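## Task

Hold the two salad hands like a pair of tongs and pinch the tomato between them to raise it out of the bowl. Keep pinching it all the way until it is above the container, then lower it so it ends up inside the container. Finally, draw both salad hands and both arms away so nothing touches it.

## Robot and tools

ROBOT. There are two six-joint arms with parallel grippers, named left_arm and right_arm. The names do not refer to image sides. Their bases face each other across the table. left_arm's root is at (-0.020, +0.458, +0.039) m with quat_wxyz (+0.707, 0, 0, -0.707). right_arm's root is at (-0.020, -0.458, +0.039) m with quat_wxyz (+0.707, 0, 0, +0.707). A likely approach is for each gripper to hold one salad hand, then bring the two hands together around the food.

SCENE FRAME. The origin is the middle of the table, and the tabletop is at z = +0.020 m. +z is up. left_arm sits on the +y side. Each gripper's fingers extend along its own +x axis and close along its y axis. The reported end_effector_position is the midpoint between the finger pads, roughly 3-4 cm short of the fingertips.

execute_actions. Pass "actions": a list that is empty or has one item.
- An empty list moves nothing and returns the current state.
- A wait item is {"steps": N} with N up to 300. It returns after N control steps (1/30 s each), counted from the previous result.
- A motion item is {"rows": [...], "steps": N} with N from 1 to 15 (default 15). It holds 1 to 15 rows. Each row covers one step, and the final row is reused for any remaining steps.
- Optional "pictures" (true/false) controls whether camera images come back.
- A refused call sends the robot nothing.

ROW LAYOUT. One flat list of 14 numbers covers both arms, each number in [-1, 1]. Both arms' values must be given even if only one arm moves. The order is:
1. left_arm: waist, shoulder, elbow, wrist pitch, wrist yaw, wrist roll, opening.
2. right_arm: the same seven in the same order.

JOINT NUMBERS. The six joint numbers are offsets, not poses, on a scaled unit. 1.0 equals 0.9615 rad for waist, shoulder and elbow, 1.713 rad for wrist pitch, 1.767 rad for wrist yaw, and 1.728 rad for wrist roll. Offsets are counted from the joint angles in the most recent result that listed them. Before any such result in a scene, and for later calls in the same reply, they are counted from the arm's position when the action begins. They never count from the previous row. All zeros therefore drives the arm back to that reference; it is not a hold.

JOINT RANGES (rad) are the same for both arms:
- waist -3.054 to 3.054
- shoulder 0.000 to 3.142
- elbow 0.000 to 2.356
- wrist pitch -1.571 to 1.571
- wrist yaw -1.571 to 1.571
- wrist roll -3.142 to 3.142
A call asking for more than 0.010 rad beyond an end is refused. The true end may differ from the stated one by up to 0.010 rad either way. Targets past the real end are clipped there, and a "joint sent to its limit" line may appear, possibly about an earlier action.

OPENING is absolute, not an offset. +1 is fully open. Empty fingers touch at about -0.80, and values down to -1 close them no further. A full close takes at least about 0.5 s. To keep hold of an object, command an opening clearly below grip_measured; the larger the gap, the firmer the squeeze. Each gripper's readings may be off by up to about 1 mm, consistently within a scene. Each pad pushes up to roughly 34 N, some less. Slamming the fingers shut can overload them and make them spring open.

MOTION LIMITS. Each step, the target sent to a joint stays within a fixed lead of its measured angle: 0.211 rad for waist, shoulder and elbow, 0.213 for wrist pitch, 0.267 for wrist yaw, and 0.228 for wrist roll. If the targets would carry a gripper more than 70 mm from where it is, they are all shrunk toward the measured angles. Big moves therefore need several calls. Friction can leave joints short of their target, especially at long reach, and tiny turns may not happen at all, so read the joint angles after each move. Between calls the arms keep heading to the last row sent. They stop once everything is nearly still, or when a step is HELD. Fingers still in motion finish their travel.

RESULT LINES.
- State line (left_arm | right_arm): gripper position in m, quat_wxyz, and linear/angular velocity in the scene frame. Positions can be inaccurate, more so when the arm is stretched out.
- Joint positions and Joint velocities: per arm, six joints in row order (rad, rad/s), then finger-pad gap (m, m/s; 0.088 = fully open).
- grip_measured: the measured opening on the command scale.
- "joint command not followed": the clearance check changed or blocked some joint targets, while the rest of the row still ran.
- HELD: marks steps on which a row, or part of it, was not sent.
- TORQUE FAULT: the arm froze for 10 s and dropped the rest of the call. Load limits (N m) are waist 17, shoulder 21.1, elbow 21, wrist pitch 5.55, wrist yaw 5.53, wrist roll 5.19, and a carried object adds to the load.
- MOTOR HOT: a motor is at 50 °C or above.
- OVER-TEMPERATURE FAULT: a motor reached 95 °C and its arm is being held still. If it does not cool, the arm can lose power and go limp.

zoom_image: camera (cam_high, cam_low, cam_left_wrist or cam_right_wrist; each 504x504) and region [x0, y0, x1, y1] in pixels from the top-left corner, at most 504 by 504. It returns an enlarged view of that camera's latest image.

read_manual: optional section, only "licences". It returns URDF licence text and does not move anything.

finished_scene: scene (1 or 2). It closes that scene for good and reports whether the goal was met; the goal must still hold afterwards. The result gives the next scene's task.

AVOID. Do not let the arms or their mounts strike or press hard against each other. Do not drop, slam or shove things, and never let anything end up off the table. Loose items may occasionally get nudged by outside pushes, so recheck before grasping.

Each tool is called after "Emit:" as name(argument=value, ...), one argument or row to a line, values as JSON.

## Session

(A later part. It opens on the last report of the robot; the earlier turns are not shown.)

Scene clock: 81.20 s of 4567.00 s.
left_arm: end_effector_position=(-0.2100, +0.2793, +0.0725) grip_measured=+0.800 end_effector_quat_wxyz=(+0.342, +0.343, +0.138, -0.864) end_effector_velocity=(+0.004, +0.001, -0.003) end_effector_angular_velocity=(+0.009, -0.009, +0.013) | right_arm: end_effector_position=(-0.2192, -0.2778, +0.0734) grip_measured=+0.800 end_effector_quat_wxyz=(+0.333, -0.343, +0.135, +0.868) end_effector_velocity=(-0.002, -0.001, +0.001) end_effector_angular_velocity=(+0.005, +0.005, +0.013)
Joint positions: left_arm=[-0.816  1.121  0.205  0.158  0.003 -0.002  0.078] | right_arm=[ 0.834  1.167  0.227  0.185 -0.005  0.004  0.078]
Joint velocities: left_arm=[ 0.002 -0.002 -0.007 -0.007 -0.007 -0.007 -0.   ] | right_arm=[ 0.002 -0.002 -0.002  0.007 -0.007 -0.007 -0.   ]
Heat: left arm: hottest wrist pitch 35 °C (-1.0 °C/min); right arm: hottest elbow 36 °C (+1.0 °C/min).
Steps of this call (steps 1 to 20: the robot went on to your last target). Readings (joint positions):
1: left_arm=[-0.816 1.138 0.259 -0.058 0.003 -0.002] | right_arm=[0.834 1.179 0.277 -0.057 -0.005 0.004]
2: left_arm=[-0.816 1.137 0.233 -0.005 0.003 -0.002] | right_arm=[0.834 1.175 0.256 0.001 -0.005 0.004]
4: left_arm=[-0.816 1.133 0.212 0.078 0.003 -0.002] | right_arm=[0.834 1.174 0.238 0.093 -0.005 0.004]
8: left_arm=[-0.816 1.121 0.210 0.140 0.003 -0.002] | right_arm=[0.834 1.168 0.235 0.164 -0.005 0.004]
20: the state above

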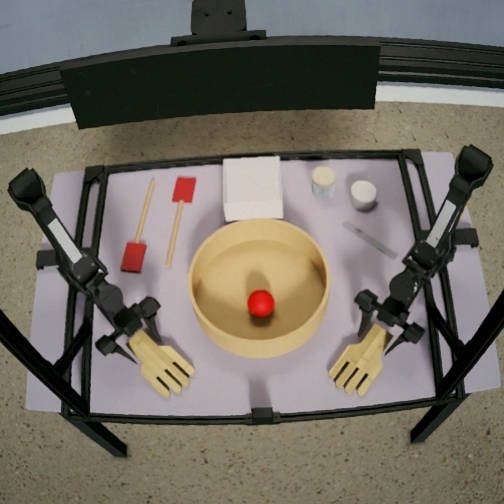

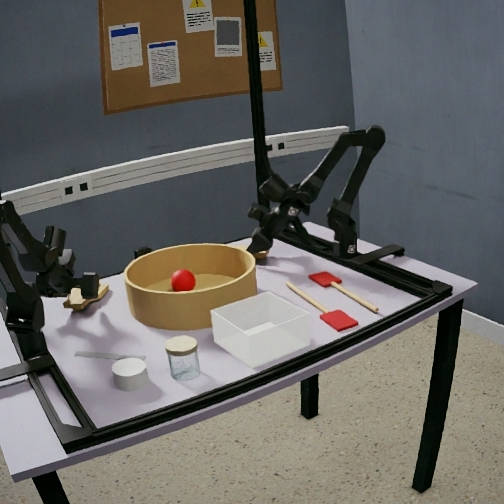

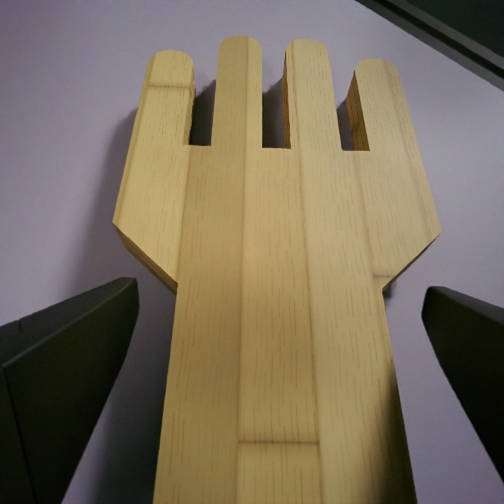

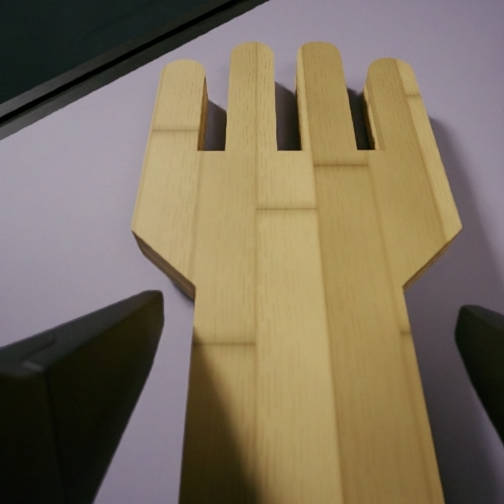

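Emit:
execute_actions(
  actions=[
    {"rows":[[0,0.03,-0.01,0,0,0,0.8,0,0.03,-0.01,0,0,0,0.8],[0,0.06,-0.02,0,0,0,0.8,0,0.06,-0.02,0,0,0,0.8],[0,0.09,-0.02,0,0,0,0.8,0,0.093,-0.02,0,0,0,0.8]],"steps":12},
  ],
)

Emit:
execute_actions(
  actions=[
    {"rows":[[0,0,0,0,0,0,0.5,0,0,0,0,0,0,0.5],[0,0,0,0,0,0,0.45,0,0,0,0,0,0,0.45],[0,0,0,0,0,0,0.4,0,0,0,0,0,0,0.4],[0,0,0,0,0,0,0.35,0,0,0,0,0,0,0.35],[0,0,0,0,0,0,0.3,0,0,0,0,0,0,0.3],[0,0,0,0,0,0,0.2,0,0,0,0,0,0,0.2],[0,0,0,0,0,0,0,0,0,0,0,0,0,0],[0,0,0,0,0,0,-0.25,0,0,0,0,0,0,-0.25],[0,0,0,0,0,0,-0.5,0,0,0,0,0,0,-0.5],[0,0,0,0,0,0,-0.75,0,0,0,0,0,0,-0.75],[0,0,0,0,0,0,-1,0,0,0,0,0,0,-1]]},
  ],
)

Scene clock: 91.67 s of 4567.00 s.
left_arm: end_effector_position=(-0.2028, +0.2863, +0.0505) grip_measured=+0.800 end_effector_quat_wxyz=(+0.335, +0.381, +0.153, -0.848) end_effector_velocity=(-0.000, -0.003, +0.002) end_effector_angular_velocity=(-0.009, +0.008, +0.013) | right_arm: end_effector_position=(-0.2118, -0.2846, +0.0503) grip_measured=+0.800 end_effector_quat_wxyz=(+0.327, -0.382, +0.150, +0.851) end_effector_velocity=(+0.000, -0.001, -0.003) end_effector_angular_velocity=(-0.005, -0.005, +0.008)
Joint positions: left_arm=[-0.816  1.197  0.193  0.159  0.003 -0.002  0.078] | right_arm=[ 0.834  1.248  0.216  0.186 -0.005  0.004  0.078]
Joint velocities: left_arm=[ 0.002 -0.002  0.002  0.007 -0.007 -0.007 -0.   ] | right_arm=[-0.002  0.012 -0.002  0.007 -0.007 -0.007 -0.   ]
Heat: left arm: hottest wrist pitch 37 °C (+1.0 °C/min); right arm: hottest elbow 36 °C (+0.0 °C/min).
Steps of this call (steps 1 to 15: the robot went on to your last target; steps 16 to 90: nothing new was sent; then 7.07 s passed at rest; steps 91 to 102: all 12 steps of this action). Readings (joint positions):
91: left_arm=[-0.816 1.123 0.205 0.158 0.003 -0.002] | right_arm=[0.834 1.169 0.227 0.186 -0.005 0.004]
92: left_arm=[-0.816 1.131 0.205 0.160 0.003 -0.002] | right_arm=[0.834 1.177 0.227 0.187 -0.005 0.004]
94: left_arm=[-0.816 1.162 0.204 0.161 0.003 -0.002] | right_arm=[0.834 1.208 0.227 0.188 -0.005 0.004]
98: left_arm=[-0.816 1.195 0.193 0.159 0.003 -0.002] | right_arm=[0.834 1.243 0.217 0.186 -0.005 0.004]
102: the state above

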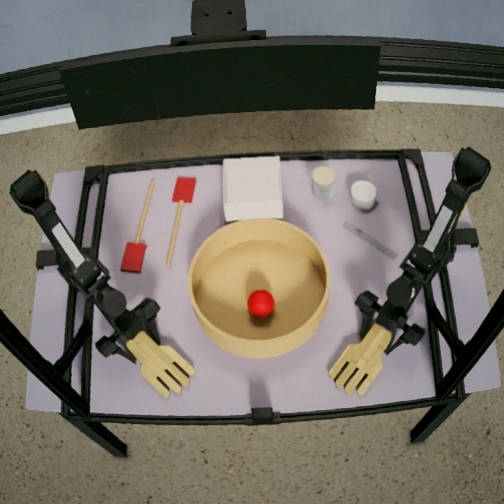

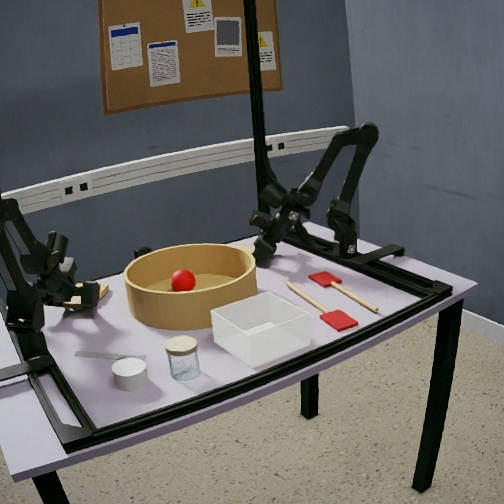

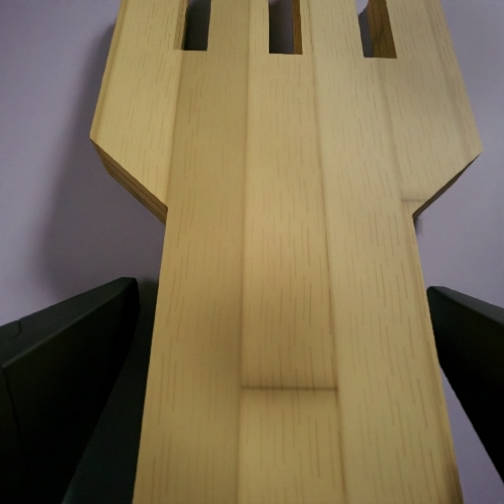

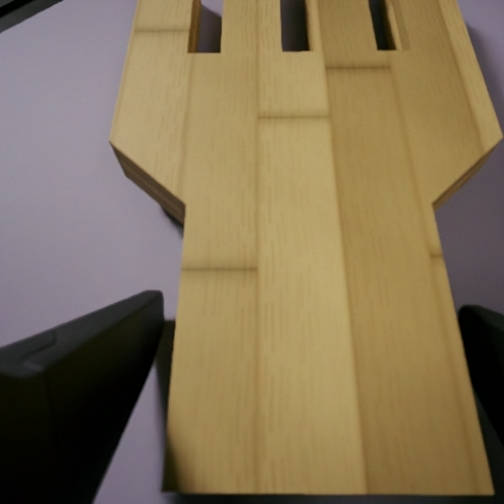

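Scene clock: 92.17 s of 4567.00 s.
left_arm: end_effector_position=(-0.2025, +0.2859, +0.0505) grip_measured=+0.378 end_effector_quat_wxyz=(+0.336, +0.381, +0.151, -0.848) end_effector_velocity=(-0.004, +0.001, +0.002) end_effector_angular_velocity=(-0.008, +0.009, -0.018) | right_arm: end_effector_position=(-0.2118, -0.2846, +0.0502) grip_measured=+0.404 end_effector_quat_wxyz=(+0.327, -0.382, +0.150, +0.851) end_effector_velocity=(-0.002, -0.005, -0.002) end_effector_angular_velocity=(-0.025, +0.006, +0.027)
Joint positions: left_arm=[-0.816  1.198  0.193  0.16   0.    -0.     0.058] | right_arm=[ 0.834  1.248  0.216  0.186 -0.005  0.004  0.059]
Joint velocities: left_arm=[-0.007 -0.002  0.002  0.007  0.007  0.007 -0.   ] | right_arm=[-0.002  0.002 -0.002 -0.007 -0.037 -0.007  0.   ]
Heat: left arm: hottest wrist pitch 37 °C (+1.0 °C/min); right arm: hottest elbow 36 °C (+0.0 °C/min).
Steps of this call (steps 1 to 15: all 15 steps of this action). Readings (joint positions):
1: left_arm=[-0.816 1.198 0.193 0.159 0.002 -0.002] | right_arm=[0.834 1.248 0.216 0.186 -0.005 0.004]
2: left_arm=[-0.816 1.198 0.193 0.159 -0.001 -0.001] | right_arm=[0.834 1.248 0.216 0.186 -0.005 0.004]
4: left_arm=[-0.816 1.198 0.193 0.160 -0.001 0.000] | right_arm=[0.834 1.248 0.216 0.186 -0.005 0.004]
8: left_arm=[-0.816 1.198 0.193 0.160 0.000 0.000] | right_arm=[0.834 1.248 0.216 0.186 -0.005 0.004]
15: the state above

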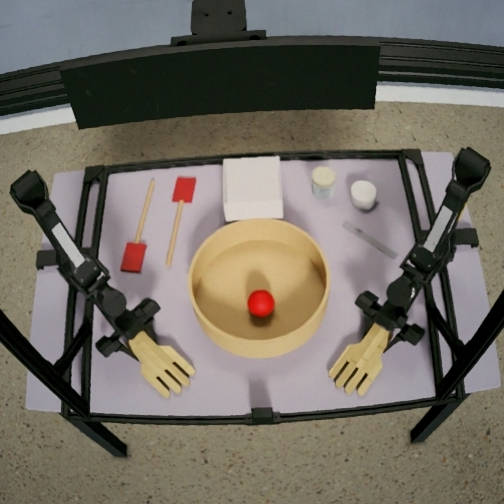

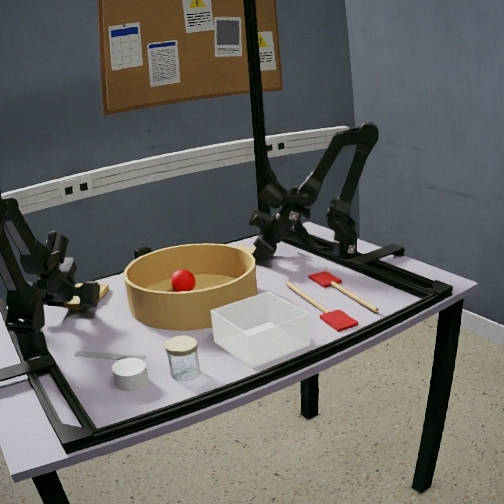

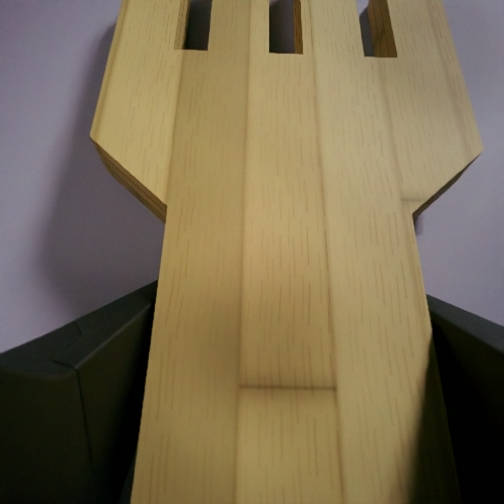

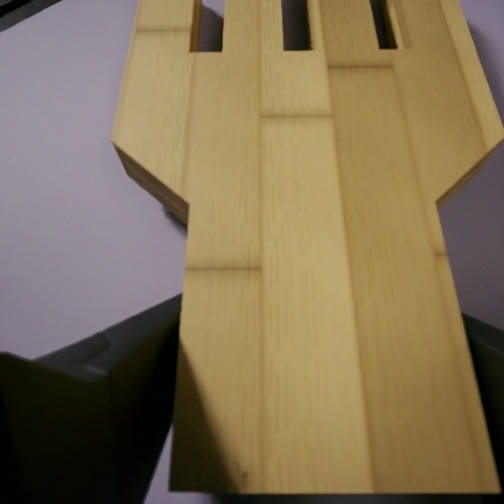

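Emit:
execute_actions(
  actions=[
    {"rows":[[0,-0.06,0.1,-0.05,0,0,-1,0,-0.07,0.1,-0.05,0,0,-1],[0,-0.12,0.25,-0.11,0,0,-1,0,-0.14,0.25,-0.11,0,0,-1],[0,-0.18,0.4,-0.17,0,0,-1,0,-0.22,0.4,-0.17,0,0,-1],[0,-0.26,0.64,-0.27,0,0,-1,0,-0.31,0.62,-0.284,0,0,-1],[0,-0.26,0.64,-0.27,0,0,-1,0,-0.31,0.62,-0.284,0,0,-1],[0,-0.26,0.64,-0.27,0,0,-1,0,-0.31,0.62,-0.284,0,0,-1],[0,-0.26,0.64,-0.27,0,0,-1,0,-0.31,0.62,-0.284,0,0,-1],[0,-0.26,0.64,-0.27,0,0,-1,0,-0.31,0.62,-0.284,0,0,-1],[0,-0.26,0.64,-0.27,0,-0.9,-1,0,-0.31,0.62,-0.284,0,0.9,-1]]},
  ],
  pictures=false,
)

Emit:
execute_actions(
  actions=[
    {"steps":28},
  ],
  pictures=false,
)

Emit:
execute_actions(
  actions=[
    {"rows":[[0.85,0,0.015,0,0,-0.91,-1,-0.867,0,0.015,0,0,0.91,-1]]},
  ],
  pictures=false,
)

Emit:
execute_actions(
  actions=[
    {"steps":20},
  ],
)

Scene clock: 103.47 s of 4567.00 s.
left_arm: end_effector_position=(-0.2488, +0.2427, +0.2655) grip_measured=+0.378 end_effector_quat_wxyz=(+0.392, +0.153, +0.256, -0.870) end_effector_velocity=(-0.023, -0.025, +0.346) end_effector_angular_velocity=(+0.640, +1.688, +0.868) | right_arm: end_effector_position=(-0.2541, -0.2465, +0.2650) grip_measured=+0.402 end_effector_quat_wxyz=(+0.383, -0.155, +0.257, +0.874) end_effector_velocity=(-0.022, +0.022, +0.362) end_effector_angular_velocity=(-0.647, +1.683, -0.860)
Joint positions: left_arm=[-0.816  0.961  0.754 -0.279  0.001 -0.376  0.058] | right_arm=[ 0.834  0.967  0.754 -0.273 -0.006  0.38   0.059]
Joint velocities: left_arm=[ 0.002 -0.183  0.691 -0.081 -0.007 -1.839 -0.   ] | right_arm=[-0.002 -0.212  0.72  -0.11   0.007  1.824 -0.   ]
Heat: left arm: hottest wrist pitch 37 °C (+1.0 °C/min); right arm: hottest elbow 36 °C (+0.0 °C/min).
Steps of this call (steps 1 to 15: the robot went on to your last target; steps 16 to 324: nothing new was sent; steps 325 to 339: all 15 steps of this action). Readings (joint positions):
325: left_arm=[-0.816 1.191 0.204 0.142 0.000 -0.000] | right_arm=[0.834 1.240 0.227 0.167 -0.005 0.004]
326: left_arm=[-0.816 1.177 0.232 0.090 0.000 -0.000] | right_arm=[0.834 1.224 0.253 0.118 -0.005 0.004]
328: left_arm=[-0.816 1.126 0.300 0.001 0.000 -0.000] | right_arm=[0.834 1.168 0.314 0.033 -0.005 0.004]
332: left_arm=[-0.816 1.010 0.479 -0.178 0.000 -0.000] | right_arm=[0.834 1.037 0.478 -0.138 -0.005 0.004]
339: the state above

Scene clock: 104.40 s of 4567.00 s.
left_arm: end_effector_position=(-0.2482, +0.2432, +0.2817) grip_measured=+0.378 end_effector_quat_wxyz=(+0.404, -0.099, +0.694, -0.588) end_effector_velocity=(+0.000, +0.001, +0.000) end_effector_angular_velocity=(+0.028, +0.023, +0.012) | right_arm: end_effector_position=(-0.2530, -0.2474, +0.2829) grip_measured=+0.402 end_effector_quat_wxyz=(+0.396, +0.093, +0.697, +0.591) end_effector_velocity=(+0.002, -0.002, -0.005) end_effector_angular_velocity=(-0.032, -0.001, -0.006)
Joint positions: left_arm=[-0.816  0.949  0.794 -0.305  0.001 -1.55   0.058] | right_arm=[ 0.834  0.952  0.798 -0.304 -0.006  1.555  0.059]
Joint velocities: left_arm=[ 0.002 -0.002  0.002 -0.007  0.007 -0.037 -0.   ] | right_arm=[-0.002 -0.002 -0.002 -0.022 -0.007  0.022 -0.   ]
Heat: left arm: hottest wrist pitch 37 °C (+1.0 °C/min); right arm: hottest elbow 36 °C (+0.0 °C/min).
Steps of this call (steps 1 to 28: the robot went on to your last target). Readings (joint positions):
1: left_arm=[-0.816 0.955 0.773 -0.283 0.001 -0.437] | right_arm=[0.834 0.960 0.774 -0.277 -0.006 0.441]
2: left_arm=[-0.816 0.951 0.785 -0.288 0.001 -0.498] | right_arm=[0.834 0.955 0.787 -0.283 -0.006 0.502]
4: left_arm=[-0.816 0.948 0.793 -0.296 0.001 -0.621] | right_arm=[0.834 0.952 0.797 -0.292 -0.006 0.625]
8: left_arm=[-0.816 0.949 0.794 -0.305 0.001 -0.867] | right_arm=[0.834 0.952 0.798 -0.304 -0.006 0.871]
28: the state above

Scene clock: 104.90 s of 4567.00 s.
left_arm: end_effector_position=(-0.0341, +0.1448, +0.2817) grip_measured=+0.378 end_effector_quat_wxyz=(-0.382, +0.579, -0.715, +0.088) end_effector_velocity=(+0.222, -0.007, -0.005) end_effector_angular_velocity=(+0.090, +1.641, +1.530) | right_arm: end_effector_position=(-0.0376, -0.1442, +0.2828) grip_measured=+0.402 end_effector_quat_wxyz=(+0.378, +0.576, +0.719, +0.088) end_effector_velocity=(+0.239, +0.012, -0.002) end_effector_angular_velocity=(-0.099, +1.643, -1.580)
Joint positions: left_arm=[-0.048  0.949  0.794 -0.306 -0.006 -2.457  0.058] | right_arm=[ 0.056  0.952  0.798 -0.305  0.001  2.464  0.059]
Joint velocities: left_arm=[ 0.706 -0.002 -0.002 -0.022 -0.007 -1.839 -0.   ] | right_arm=[-0.759 -0.002 -0.002 -0.007  0.007  1.839 -0.   ]
Heat: left arm: hottest wrist pitch 37 °C (+1.0 °C/min); right arm: hottest elbow 36 °C (+0.0 °C/min).
Steps of this call (steps 1 to 15: all 15 steps of this action). Readings (joint positions):
1: left_arm=[-0.798 0.949 0.794 -0.305 0.019 -1.596] | right_arm=[0.813 0.952 0.798 -0.304 -0.025 1.599]
2: left_arm=[-0.748 0.949 0.794 -0.305 0.023 -1.662] | right_arm=[0.761 0.952 0.798 -0.304 -0.026 1.665]
4: left_arm=[-0.631 0.949 0.794 -0.305 0.005 -1.784] | right_arm=[0.643 0.952 0.798 -0.304 -0.008 1.789]
8: left_arm=[-0.401 0.949 0.794 -0.305 0.003 -2.029] | right_arm=[0.413 0.952 0.798 -0.304 -0.007 2.035]
15: the state above

Scene clock: 105.57 s of 4567.00 s.
left_arm: end_effector_position=(-0.0203, +0.1445, +0.2817) grip_measured=+0.378 end_effector_quat_wxyz=(-0.170, +0.686, -0.690, -0.153) end_effector_velocity=(+0.000, +0.001, -0.002) end_effector_angular_velocity=(+0.007, +0.016, +0.014) | right_arm: end_effector_position=(-0.0216, -0.1437, +0.2827) grip_measured=+0.402 end_effector_quat_wxyz=(+0.167, +0.684, +0.693, -0.154) end_effector_velocity=(+0.004, -0.004, -0.005) end_effector_angular_velocity=(-0.022, +0.023, -0.038)
Joint positions: left_arm=[-0.002  0.949  0.794 -0.306 -0.002 -3.117  0.058] | right_arm=[ 0.003  0.952  0.798 -0.305 -0.004  3.122  0.059]
Joint velocities: left_arm=[-0.002 -0.002 -0.002 -0.007 -0.007 -0.022 -0.   ] | right_arm=[-0.002 -0.007 -0.007 -0.022  0.022  0.037 -0.   ]
Heat: left arm: hottest wrist pitch 38 °C (+2.0 °C/min); right arm: hottest elbow 36 °C (+0.0 °C/min).
Steps of this call (steps 1 to 20: the robot went on to your last target). Readings (joint positions):
1: left_arm=[-0.030 0.949 0.794 -0.306 -0.006 -2.518] | right_arm=[0.037 0.952 0.798 -0.305 0.001 2.525]
2: left_arm=[-0.020 0.949 0.794 -0.306 -0.005 -2.579] | right_arm=[0.026 0.952 0.798 -0.305 -0.000 2.587]
4: left_arm=[-0.011 0.949 0.794 -0.306 -0.004 -2.702] | right_arm=[0.014 0.952 0.798 -0.305 -0.002 2.709]
8: left_arm=[-0.005 0.949 0.794 -0.306 -0.003 -2.946] | right_arm=[0.006 0.952 0.798 -0.305 -0.003 2.954]
20: the state above

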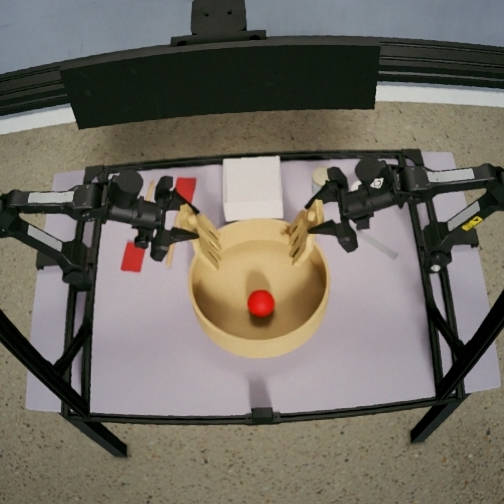

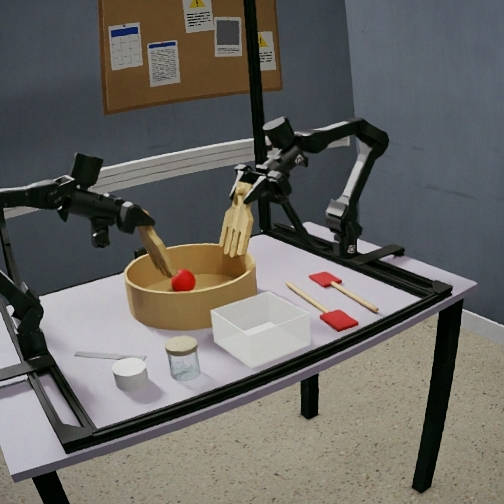

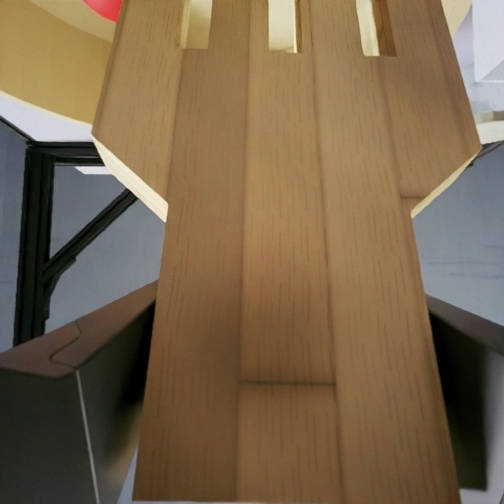

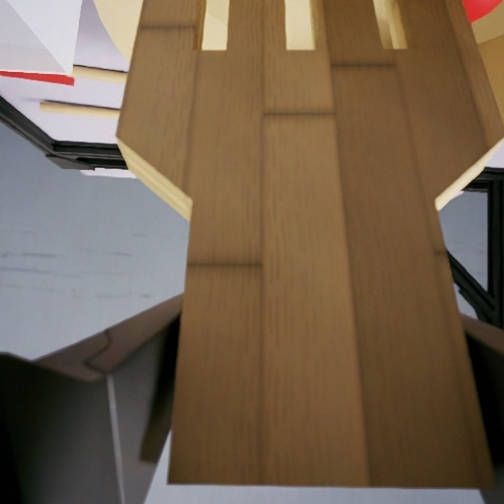

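Emit:
execute_actions(
  actions=[
    {"rows":[[0,0.05,0.02,0.04,0,-0.01,-1,0,0.05,0.02,0.04,0,0.008,-1],[0,0.1,0.02,0.09,0,-0.01,-1,0,0.1,0.02,0.09,0,0.008,-1],[0,0.18,0.02,0.09,0,-0.01,-1,0,0.18,0.02,0.09,0,0.008,-1],[0,0.27,0.02,0.09,0,-0.01,-1,0,0.27,0.02,0.09,0,0.008,-1]]},
  ],
  pictures=false,
)

Emit:
execute_actions(
  actions=[
    {"rows":[[0,-0.05,-0.02,-0.015,0,0,-1,0,-0.065,-0.025,-0.02,0,0,-1],[0,-0.1,-0.045,-0.03,0,0,-1,0,-0.13,-0.05,-0.045,0,0,-1],[0,-0.15,-0.07,-0.045,0,0,-1,0,-0.195,-0.08,-0.07,0,0,-1],[0,-0.2,-0.09,-0.06,0,0,-1,0,-0.26,-0.105,-0.09,0,0,-1],[0,-0.25,-0.115,-0.075,0,0,-1,0,-0.325,-0.13,-0.11,0,0,-1],[0,-0.3,-0.135,-0.09,0,0,-1,0,-0.39,-0.155,-0.135,0,0,-1],[0,-0.35,-0.16,-0.105,0,0,-1,0,-0.455,-0.18,-0.16,0,0,-1],[0,-0.4,-0.182,-0.123,0,0,-1,0,-0.52,-0.208,-0.18,0,0,-1]]},
  ],
  pictures=false,
)

Emit:
execute_actions(
  actions=[
    {"steps":15},
  ],
)

Scene clock: 114.43 s of 4567.00 s.
left_arm: end_effector_position=(-0.0204, +0.0970, +0.2326) grip_measured=+0.378 end_effector_quat_wxyz=(-0.199, +0.679, -0.681, -0.192) end_effector_velocity=(-0.000, -0.000, +0.001) end_effector_angular_velocity=(-0.007, +0.010, +0.000) | right_arm: end_effector_position=(-0.0217, -0.0961, +0.2344) grip_measured=+0.400 end_effector_quat_wxyz=(+0.196, +0.677, +0.683, -0.191) end_effector_velocity=(-0.000, -0.001, -0.002) end_effector_angular_velocity=(-0.007, +0.010, -0.000)
Joint positions: left_arm=[-0.002  1.21   0.806 -0.156 -0.002 -3.131  0.058] | right_arm=[ 0.003  1.211  0.81  -0.154 -0.004  3.134  0.059]
Joint velocities: left_arm=[ 0.002 -0.002 -0.002  0.007  0.007 -0.007  0.   ] | right_arm=[-0.002 -0.002 -0.002 -0.007 -0.007  0.007 -0.   ]
Heat: left arm: hottest wrist pitch 39 °C (+4.1 °C/min); right arm: hottest elbow 37 °C (+2.0 °C/min).
Steps of this call (steps 1 to 30: the robot went on to your last target; steps 31 to 251: nothing new was sent; steps 252 to 266: all 15 steps of this action). Readings (joint positions):
252: left_arm=[-0.002 0.954 0.795 -0.301 -0.002 -3.123] | right_arm=[0.003 0.957 0.799 -0.299 -0.004 3.127]
253: left_arm=[-0.002 0.969 0.795 -0.270 -0.002 -3.125] | right_arm=[0.003 0.971 0.799 -0.269 -0.004 3.129]
255: left_arm=[-0.002 1.040 0.807 -0.200 -0.002 -3.128] | right_arm=[0.003 1.042 0.810 -0.198 -0.004 3.131]
259: left_arm=[-0.002 1.181 0.812 -0.175 -0.002 -3.131] | right_arm=[0.003 1.183 0.816 -0.174 -0.004 3.133]
266: the state above

Scene clock: 114.93 s of 4567.00 s.
left_arm: end_effector_position=(-0.0252, +0.1745, +0.2402) grip_measured=+0.379 end_effector_quat_wxyz=(-0.190, +0.672, -0.691, -0.185) end_effector_velocity=(+0.001, +0.019, -0.009) end_effector_angular_velocity=(+0.027, -0.010, +0.000) | right_arm: end_effector_position=(-0.0236, -0.1981, +0.2411) grip_measured=+0.399 end_effector_quat_wxyz=(+0.192, +0.674, +0.688, -0.188) end_effector_velocity=(-0.003, -0.027, -0.010) end_effector_angular_velocity=(-0.022, +0.005, +0.020)
Joint positions: left_arm=[-0.01   0.84   0.651 -0.349  0.016 -3.132  0.058] | right_arm=[ 0.006  0.728  0.63  -0.445 -0.013  3.134  0.059]
Joint velocities: left_arm=[-0.002 -0.081 -0.042 -0.066 -0.007  0.007 -0.   ] | right_arm=[-0.002 -0.125 -0.051 -0.095 -0.022 -0.007 -0.   ]
Heat: left arm: hottest wrist pitch 39 °C (+4.0 °C/min); right arm: hottest elbow 37 °C (+2.0 °C/min).
Steps of this call (steps 1 to 15: all 15 steps of this action). Readings (joint positions):
1: left_arm=[-0.002 1.207 0.805 -0.159 -0.002 -3.131] | right_arm=[0.003 1.206 0.809 -0.159 -0.004 3.134]
2: left_arm=[-0.002 1.196 0.799 -0.169 -0.002 -3.131] | right_arm=[0.003 1.190 0.802 -0.174 -0.004 3.134]
4: left_arm=[-0.002 1.138 0.771 -0.207 -0.002 -3.131] | right_arm=[0.003 1.114 0.770 -0.231 -0.004 3.134]
8: left_arm=[-0.004 0.960 0.696 -0.288 0.013 -3.132] | right_arm=[0.005 0.893 0.688 -0.358 -0.014 3.134]
15: the state above

Scene clock: 115.43 s of 4567.00 s.
left_arm: end_effector_position=(-0.0251, +0.1765, +0.2395) grip_measured=+0.378 end_effector_quat_wxyz=(-0.191, +0.672, -0.691, -0.186) end_effector_velocity=(+0.001, +0.002, -0.001) end_effector_angular_velocity=(+0.003, -0.005, +0.015) | right_arm: end_effector_position=(-0.0235, -0.2007, +0.2403) grip_measured=+0.399 end_effector_quat_wxyz=(+0.192, +0.674, +0.688, -0.189) end_effector_velocity=(-0.000, -0.003, -0.005) end_effector_angular_velocity=(-0.022, -0.003, +0.008)
Joint positions: left_arm=[-0.01   0.831  0.647 -0.356  0.016 -3.132  0.058] | right_arm=[ 0.006  0.716  0.626 -0.455 -0.013  3.134  0.059]
Joint velocities: left_arm=[-0.007 -0.007 -0.002 -0.007 -0.022 -0.007 -0.   ] | right_arm=[-0.002 -0.002 -0.002 -0.022 -0.007 -0.007 -0.   ]
Heat: left arm: hottest wrist pitch 38 °C (+3.1 °C/min); right arm: hottest elbow 37 °C (+2.0 °C/min).
Steps of this call (steps 1 to 15: the robot went on to your last target). Readings (joint positions):
1: left_arm=[-0.010 0.837 0.650 -0.351 0.016 -3.132] | right_arm=[0.006 0.725 0.629 -0.447 -0.013 3.134]
2: left_arm=[-0.010 0.835 0.649 -0.352 0.016 -3.132] | right_arm=[0.006 0.723 0.628 -0.449 -0.013 3.134]
4: left_arm=[-0.010 0.833 0.648 -0.354 0.016 -3.132] | right_arm=[0.006 0.720 0.627 -0.451 -0.013 3.134]
8: left_arm=[-0.010 0.832 0.647 -0.355 0.016 -3.132] | right_arm=[0.006 0.717 0.626 -0.453 -0.013 3.134]
15: the state above

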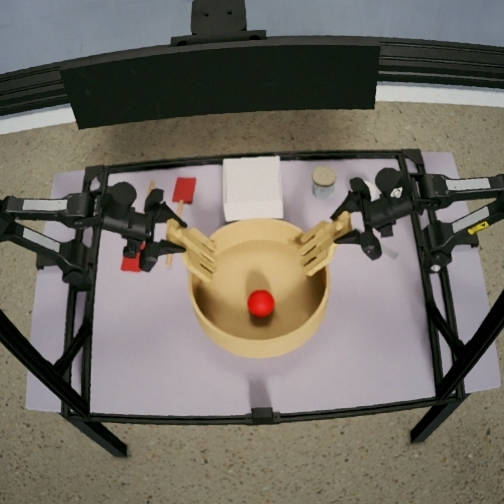

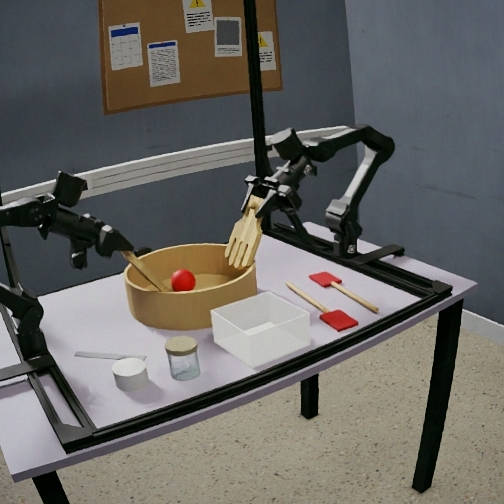

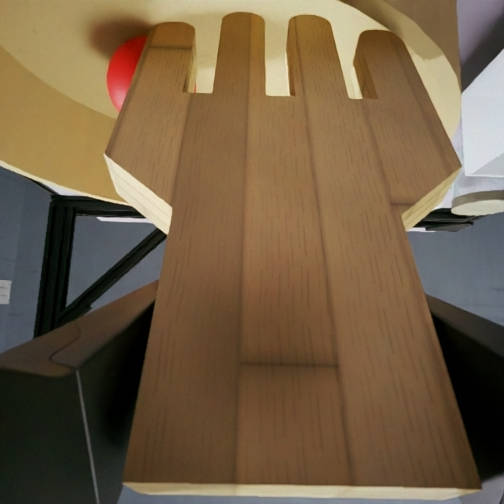

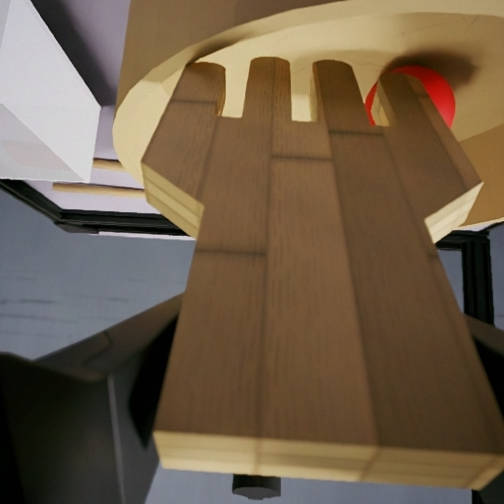

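Emit:
execute_actions(
  actions=[
    {"rows":[[0,0.08,0.1,0,0,0,-1,0,0.1,0.1,0.01,0,0,-1],[0,0.16,0.2,0,0,0,-1,0,0.2,0.2,0.02,0,0,-1],[0,0.25,0.305,-0.01,0,0,-1,0,0.3,0.33,0.03,0,0,-1],[-0.1,0.34,0.305,-0.01,-0.04,0,-1,0.1,0.42,0.33,0.047,0.04,0,-1],[-0.22,0.435,0.305,-0.01,-0.09,0,-1,0.22,0.555,0.33,0.047,0.09,0,-1],[-0.335,0.435,0.305,-0.01,-0.138,0,-1,0.34,0.555,0.33,0.047,0.136,0,-1]]},
  ],
  pictures=false,
)

Emit:
execute_actions(
  actions=[
    {"steps":12},
  ],
)

Scene clock: 126.20 s of 4567.00 s.
left_arm: end_effector_position=(-0.1013, +0.1148, +0.2319) grip_measured=+0.378 end_effector_quat_wxyz=(-0.304, +0.625, -0.699, -0.167) end_effector_velocity=(+0.012, -0.008, +0.016) end_effector_angular_velocity=(-0.057, -0.039, +0.090) | right_arm: end_effector_position=(-0.1016, -0.1142, +0.2338) grip_measured=+0.398 end_effector_quat_wxyz=(+0.302, +0.625, +0.700, -0.167) end_effector_velocity=(-0.007, +0.006, +0.003) end_effector_angular_velocity=(+0.047, -0.056, -0.001)
Joint positions: left_arm=[-0.325  1.247  0.921 -0.38  -0.216 -3.132  0.058] | right_arm=[ 0.325  1.248  0.928 -0.384  0.216  3.134  0.059]
Joint velocities: left_arm=[-0.007  0.002  0.032  0.007 -0.11  -0.022  0.   ] | right_arm=[ 0.046  0.017 -0.002  0.051  0.081 -0.022  0.   ]
Heat: left arm: hottest wrist pitch 38 °C (+3.0 °C/min); right arm: hottest elbow 37 °C (+1.0 °C/min).
Steps of this call (steps 1 to 15: the robot went on to your last target; steps 16 to 308: nothing new was sent; steps 309 to 323: all 15 steps of this action). Readings (joint positions):
309: left_arm=[-0.010 0.837 0.654 -0.367 0.014 -3.132] | right_arm=[0.006 0.726 0.631 -0.464 -0.010 3.134]
310: left_arm=[-0.010 0.864 0.682 -0.378 0.012 -3.132] | right_arm=[0.006 0.760 0.659 -0.467 -0.010 3.134]
312: left_arm=[-0.019 0.969 0.779 -0.376 -0.005 -3.132] | right_arm=[0.018 0.873 0.751 -0.432 0.008 3.134]
316: left_arm=[-0.211 1.162 0.914 -0.360 -0.156 -3.132] | right_arm=[0.213 1.084 0.909 -0.376 0.157 3.134]
323: the state above

Scene clock: 126.60 s of 4567.00 s.
left_arm: end_effector_position=(-0.1020, +0.1141, +0.2339) grip_measured=+0.378 end_effector_quat_wxyz=(-0.302, +0.627, -0.699, -0.164) end_effector_velocity=(+0.003, +0.002, -0.003) end_effector_angular_velocity=(+0.007, -0.012, +0.019) | right_arm: end_effector_position=(-0.1027, -0.1135, +0.2354) grip_measured=+0.398 end_effector_quat_wxyz=(+0.301, +0.627, +0.700, -0.164) end_effector_velocity=(-0.001, -0.002, -0.002) end_effector_angular_velocity=(-0.008, -0.004, +0.013)
Joint positions: left_arm=[-0.328  1.247  0.925 -0.378 -0.222 -3.132  0.058] | right_arm=[ 0.33   1.248  0.929 -0.378  0.223  3.134  0.059]
Joint velocities: left_arm=[-0.002 -0.002 -0.007 -0.007 -0.022 -0.007  0.   ] | right_arm=[ 0.002 -0.002 -0.002 -0.007 -0.007 -0.007 -0.   ]
Heat: left arm: hottest wrist pitch 38 °C (+3.0 °C/min); right arm: hottest elbow 37 °C (+1.0 °C/min).
Steps of this call (steps 1 to 12: the robot went on to your last target). Readings (joint positions):
1: left_arm=[-0.325 1.247 0.922 -0.379 -0.219 -3.132] | right_arm=[0.326 1.248 0.928 -0.381 0.219 3.134]
2: left_arm=[-0.325 1.247 0.923 -0.378 -0.220 -3.132] | right_arm=[0.327 1.248 0.928 -0.379 0.220 3.134]
4: left_arm=[-0.327 1.247 0.925 -0.378 -0.221 -3.132] | right_arm=[0.328 1.248 0.929 -0.378 0.222 3.134]
8: left_arm=[-0.328 1.247 0.925 -0.378 -0.222 -3.132] | right_arm=[0.330 1.248 0.929 -0.378 0.223 3.134]
12: the state above

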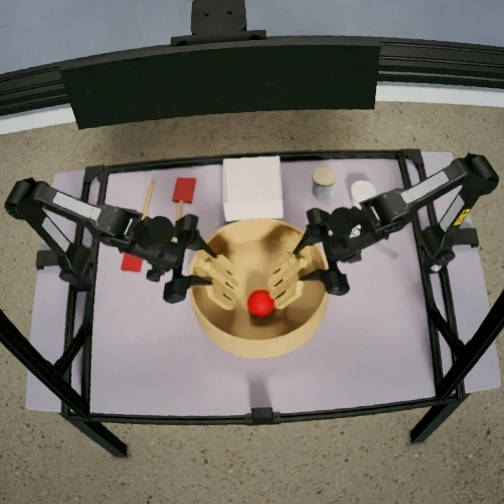

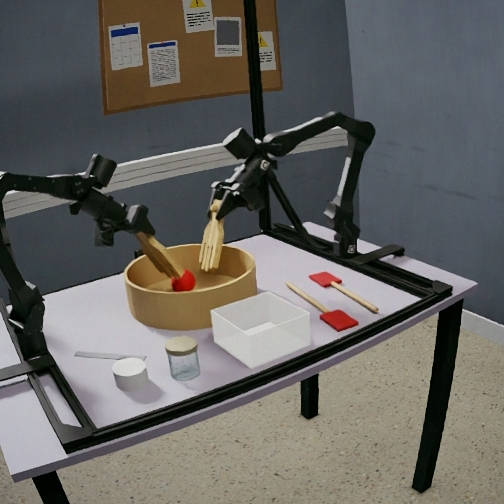

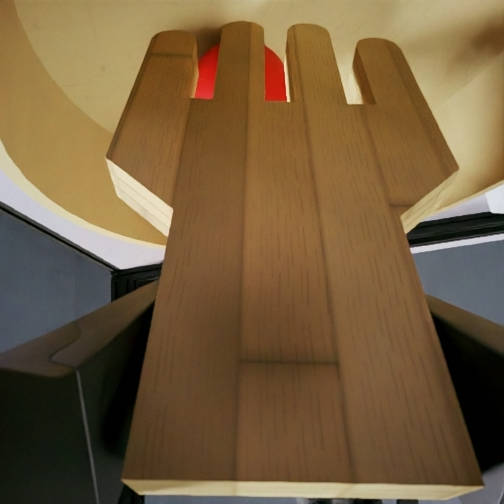

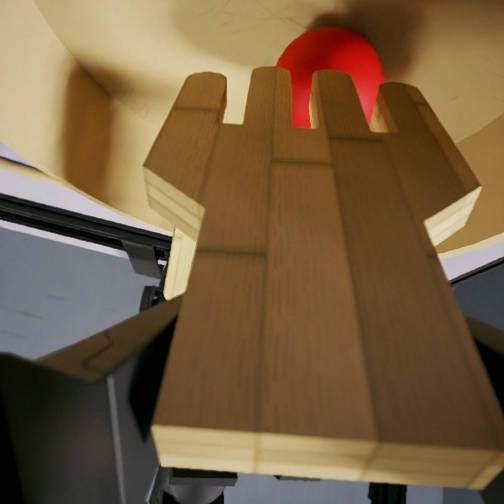

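Emit:
execute_actions(
  actions=[
    {"rows":[[-0.06,0,0.02,0,-0.03,0,-1,0.06,-0.05,-0.04,0,0.03,0,-1],[-0.13,0,0.03,0,-0.06,0,-1,0.13,-0.11,-0.08,-0.01,0.06,0,-1]],"steps":10},
  ],
  pictures=false,
)

Emit:
execute_actions(
  actions=[
    {"rows":[[0,0.03,0.015,0,0,0,-1,0,0.03,0.015,0,0,0,-1],[0,0.06,0.015,0,0,0,-1,0,0.06,0.015,0,0,0,-1],[0,0.09,0.015,0,0,0,-1,0,0.09,0.015,0,0,0,-1],[0,0.12,0.015,0,0,0,-1,0,0.12,0.015,0,0,0,-1],[0,0.13,0.015,0,0,0,-1,0,0.16,0.015,0,0,0,-1]]},
  ],
)

Scene clock: 134.37 s of 4567.00 s.
left_arm: end_effector_position=(-0.1299, +0.1211, +0.2421) grip_measured=+0.378 end_effector_quat_wxyz=(-0.313, +0.620, -0.708, -0.128) end_effector_velocity=(+0.011, -0.001, -0.001) end_effector_angular_velocity=(-0.010, -0.034, +0.073) | right_arm: end_effector_position=(-0.1202, -0.1409, +0.2383) grip_measured=+0.398 end_effector_quat_wxyz=(+0.312, +0.620, +0.708, -0.128) end_effector_velocity=(+0.003, -0.012, -0.010) end_effector_angular_velocity=(-0.022, -0.044, +0.013)
Joint positions: left_arm=[-0.449  1.248  0.939 -0.378 -0.319 -3.132  0.058] | right_arm=[ 0.45   1.156  0.866 -0.394  0.32   3.134  0.058]
Joint velocities: left_arm=[-0.002  0.002 -0.002 -0.007 -0.081 -0.022 -0.   ] | right_arm=[ 0.017 -0.032 -0.042 -0.022  0.022 -0.022 -0.   ]
Heat: left arm: hottest wrist pitch 39 °C (+4.0 °C/min); right arm: hottest elbow 38 °C (+2.0 °C/min).
Steps of this call (steps 1 to 15: the robot went on to your last target; steps 16 to 223: nothing new was sent; steps 224 to 233: all 10 steps of this action). Readings (joint positions):
224: left_arm=[-0.334 1.248 0.926 -0.378 -0.235 -3.132] | right_arm=[0.337 1.245 0.928 -0.378 0.236 3.134]
225: left_arm=[-0.352 1.248 0.927 -0.378 -0.263 -3.132] | right_arm=[0.356 1.232 0.917 -0.378 0.263 3.134]
227: left_arm=[-0.404 1.248 0.931 -0.378 -0.290 -3.132] | right_arm=[0.410 1.193 0.887 -0.392 0.290 3.134]
231: left_arm=[-0.449 1.248 0.939 -0.378 -0.312 -3.132] | right_arm=[0.448 1.160 0.868 -0.394 0.315 3.134]
233: the state above

Scene clock: 134.87 s of 4567.00 s.
left_arm: end_effector_position=(-0.1345, +0.1114, +0.2033) grip_measured=+0.378 end_effector_quat_wxyz=(-0.364, +0.605, -0.692, -0.150) end_effector_velocity=(+0.004, +0.003, -0.001) end_effector_angular_velocity=(+0.009, -0.016, +0.018) | right_arm: end_effector_position=(-0.1251, -0.1311, +0.1921) grip_measured=+0.398 end_effector_quat_wxyz=(+0.376, +0.601, +0.688, -0.155) end_effector_velocity=(+0.002, -0.001, +0.000) end_effector_angular_velocity=(-0.005, -0.001, +0.003)
Joint positions: left_arm=[-0.449  1.371  0.947 -0.382 -0.319 -3.132  0.058] | right_arm=[ 0.45   1.306  0.869 -0.398  0.32   3.134  0.058]
Joint velocities: left_arm=[-0.002 -0.007 -0.002 -0.022 -0.022 -0.007 -0.   ] | right_arm=[-0.007 -0.007 -0.002 -0.007 -0.007 -0.007 -0.   ]
Heat: left arm: hottest wrist pitch 39 °C (+4.0 °C/min); right arm: hottest elbow 38 °C (+2.0 °C/min).
Steps of this call (steps 1 to 15: all 15 steps of this action). Readings (joint positions):
1: left_arm=[-0.449 1.250 0.939 -0.378 -0.320 -3.132] | right_arm=[0.450 1.158 0.865 -0.395 0.322 3.134]
2: left_arm=[-0.449 1.257 0.940 -0.378 -0.320 -3.132] | right_arm=[0.450 1.164 0.865 -0.395 0.322 3.134]
4: left_arm=[-0.449 1.287 0.946 -0.378 -0.320 -3.132] | right_arm=[0.450 1.196 0.868 -0.395 0.322 3.134]
8: left_arm=[-0.449 1.358 0.947 -0.382 -0.320 -3.132] | right_arm=[0.450 1.286 0.869 -0.399 0.321 3.134]
15: the state above

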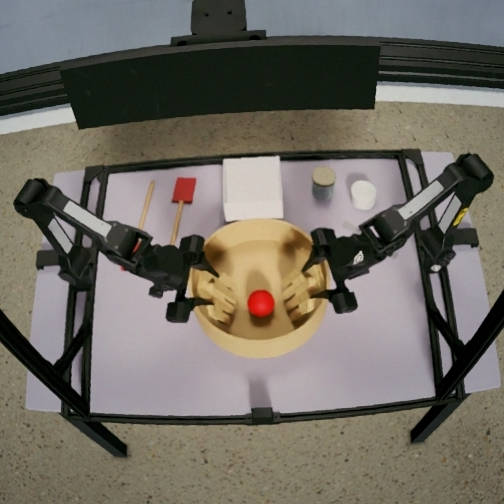

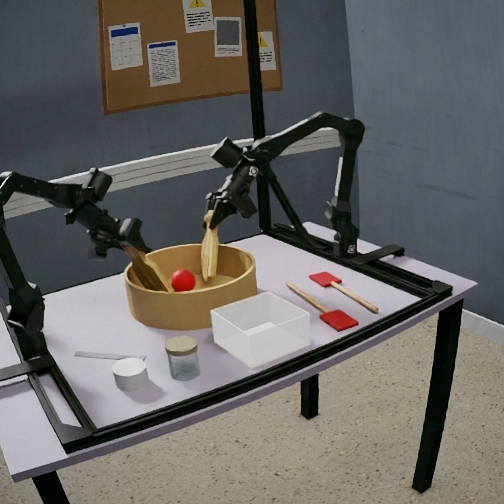

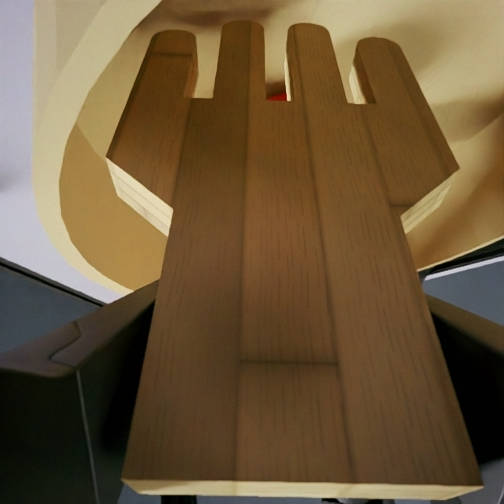

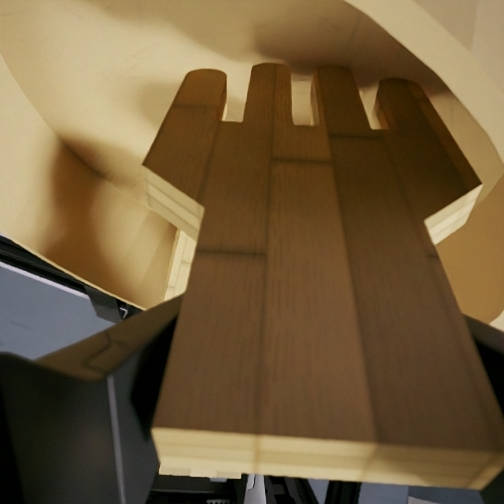

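Emit:
execute_actions(
  actions=[
    {"rows":[[0.01,0.04,0.04,0.003,0.005,0,-1,-0.005,0.025,0.03,0.002,0,0,-1],[0.02,0.075,0.07,0.006,0.01,0,-1,-0.01,0.05,0.05,0.004,0,0,-1],[0.03,0.11,0.1,0.009,0.01,0,-1,-0.02,0.07,0.07,0.006,-0.005,0,-1],[0.04,0.15,0.13,0.012,0.015,0,-1,-0.025,0.09,0.085,0.008,-0.01,0,-1],[0.055,0.19,0.16,0.015,0.02,0,-1,-0.03,0.115,0.1,0.009,-0.01,0,-1]]},
  ],
)

Scene clock: 143.37 s of 4567.00 s.
left_arm: end_effector_position=(-0.1377, +0.0689, +0.1953) grip_measured=+0.378 end_effector_quat_wxyz=(-0.364, +0.609, -0.684, -0.168) end_effector_velocity=(-0.004, -0.009, +0.018) end_effector_angular_velocity=(-0.049, +0.031, +0.018) | right_arm: end_effector_position=(-0.1285, -0.1076, +0.1909) grip_measured=+0.397 end_effector_quat_wxyz=(+0.376, +0.604, +0.683, -0.165) end_effector_velocity=(+0.001, +0.001, -0.002) end_effector_angular_velocity=(-0.009, -0.015, -0.002)
Joint positions: left_arm=[-0.399  1.546  1.084 -0.36  -0.286 -3.132  0.058] | right_arm=[ 0.424  1.407  0.95  -0.387  0.304  3.134  0.058]
Joint velocities: left_arm=[-0.002 -0.002  0.042  0.007 -0.007 -0.022 -0.   ] | right_arm=[-0.002  0.012  0.007 -0.007  0.007 -0.007 -0.   ]
Heat: left arm: hottest wrist pitch 40 °C (+5.0 °C/min); right arm: hottest elbow 38 °C (+2.0 °C/min).
Steps of this call (steps 1 to 15: the robot went on to your last target; steps 16 to 240: nothing new was sent; steps 241 to 255: all 15 steps of this action). Readings (joint positions):
241: left_arm=[-0.449 1.375 0.949 -0.382 -0.319 -3.132] | right_arm=[0.450 1.309 0.871 -0.398 0.320 3.134]
242: left_arm=[-0.447 1.385 0.959 -0.382 -0.315 -3.132] | right_arm=[0.449 1.315 0.876 -0.398 0.320 3.134]
244: left_arm=[-0.436 1.429 0.996 -0.378 -0.307 -3.132] | right_arm=[0.442 1.342 0.899 -0.397 0.315 3.134]
248: left_arm=[-0.407 1.524 1.069 -0.360 -0.292 -3.132] | right_arm=[0.427 1.396 0.940 -0.387 0.307 3.134]
255: the state above

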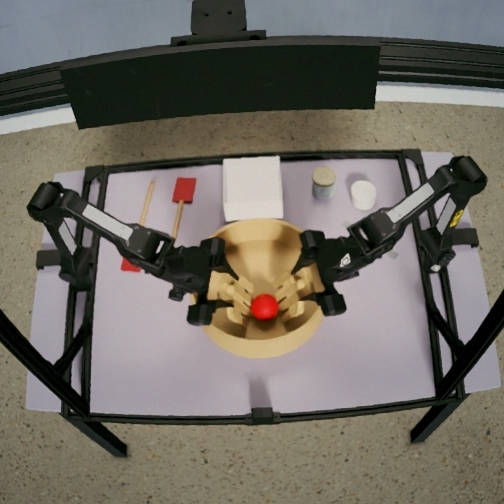

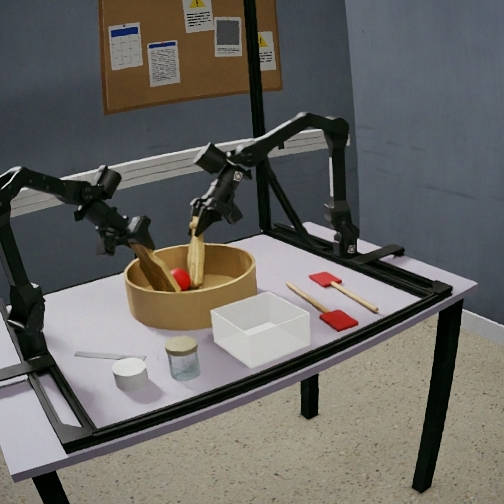

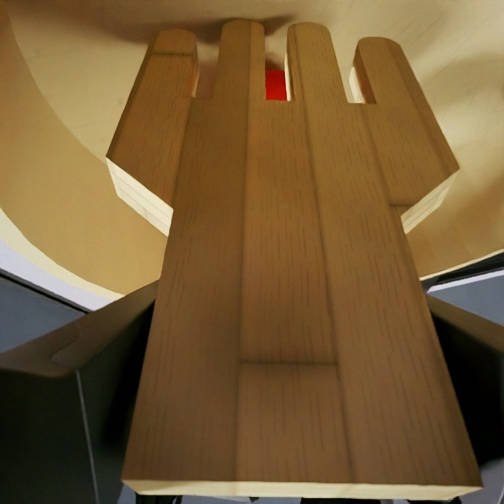

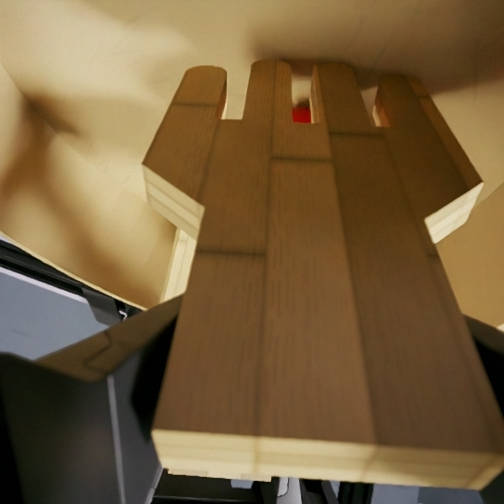

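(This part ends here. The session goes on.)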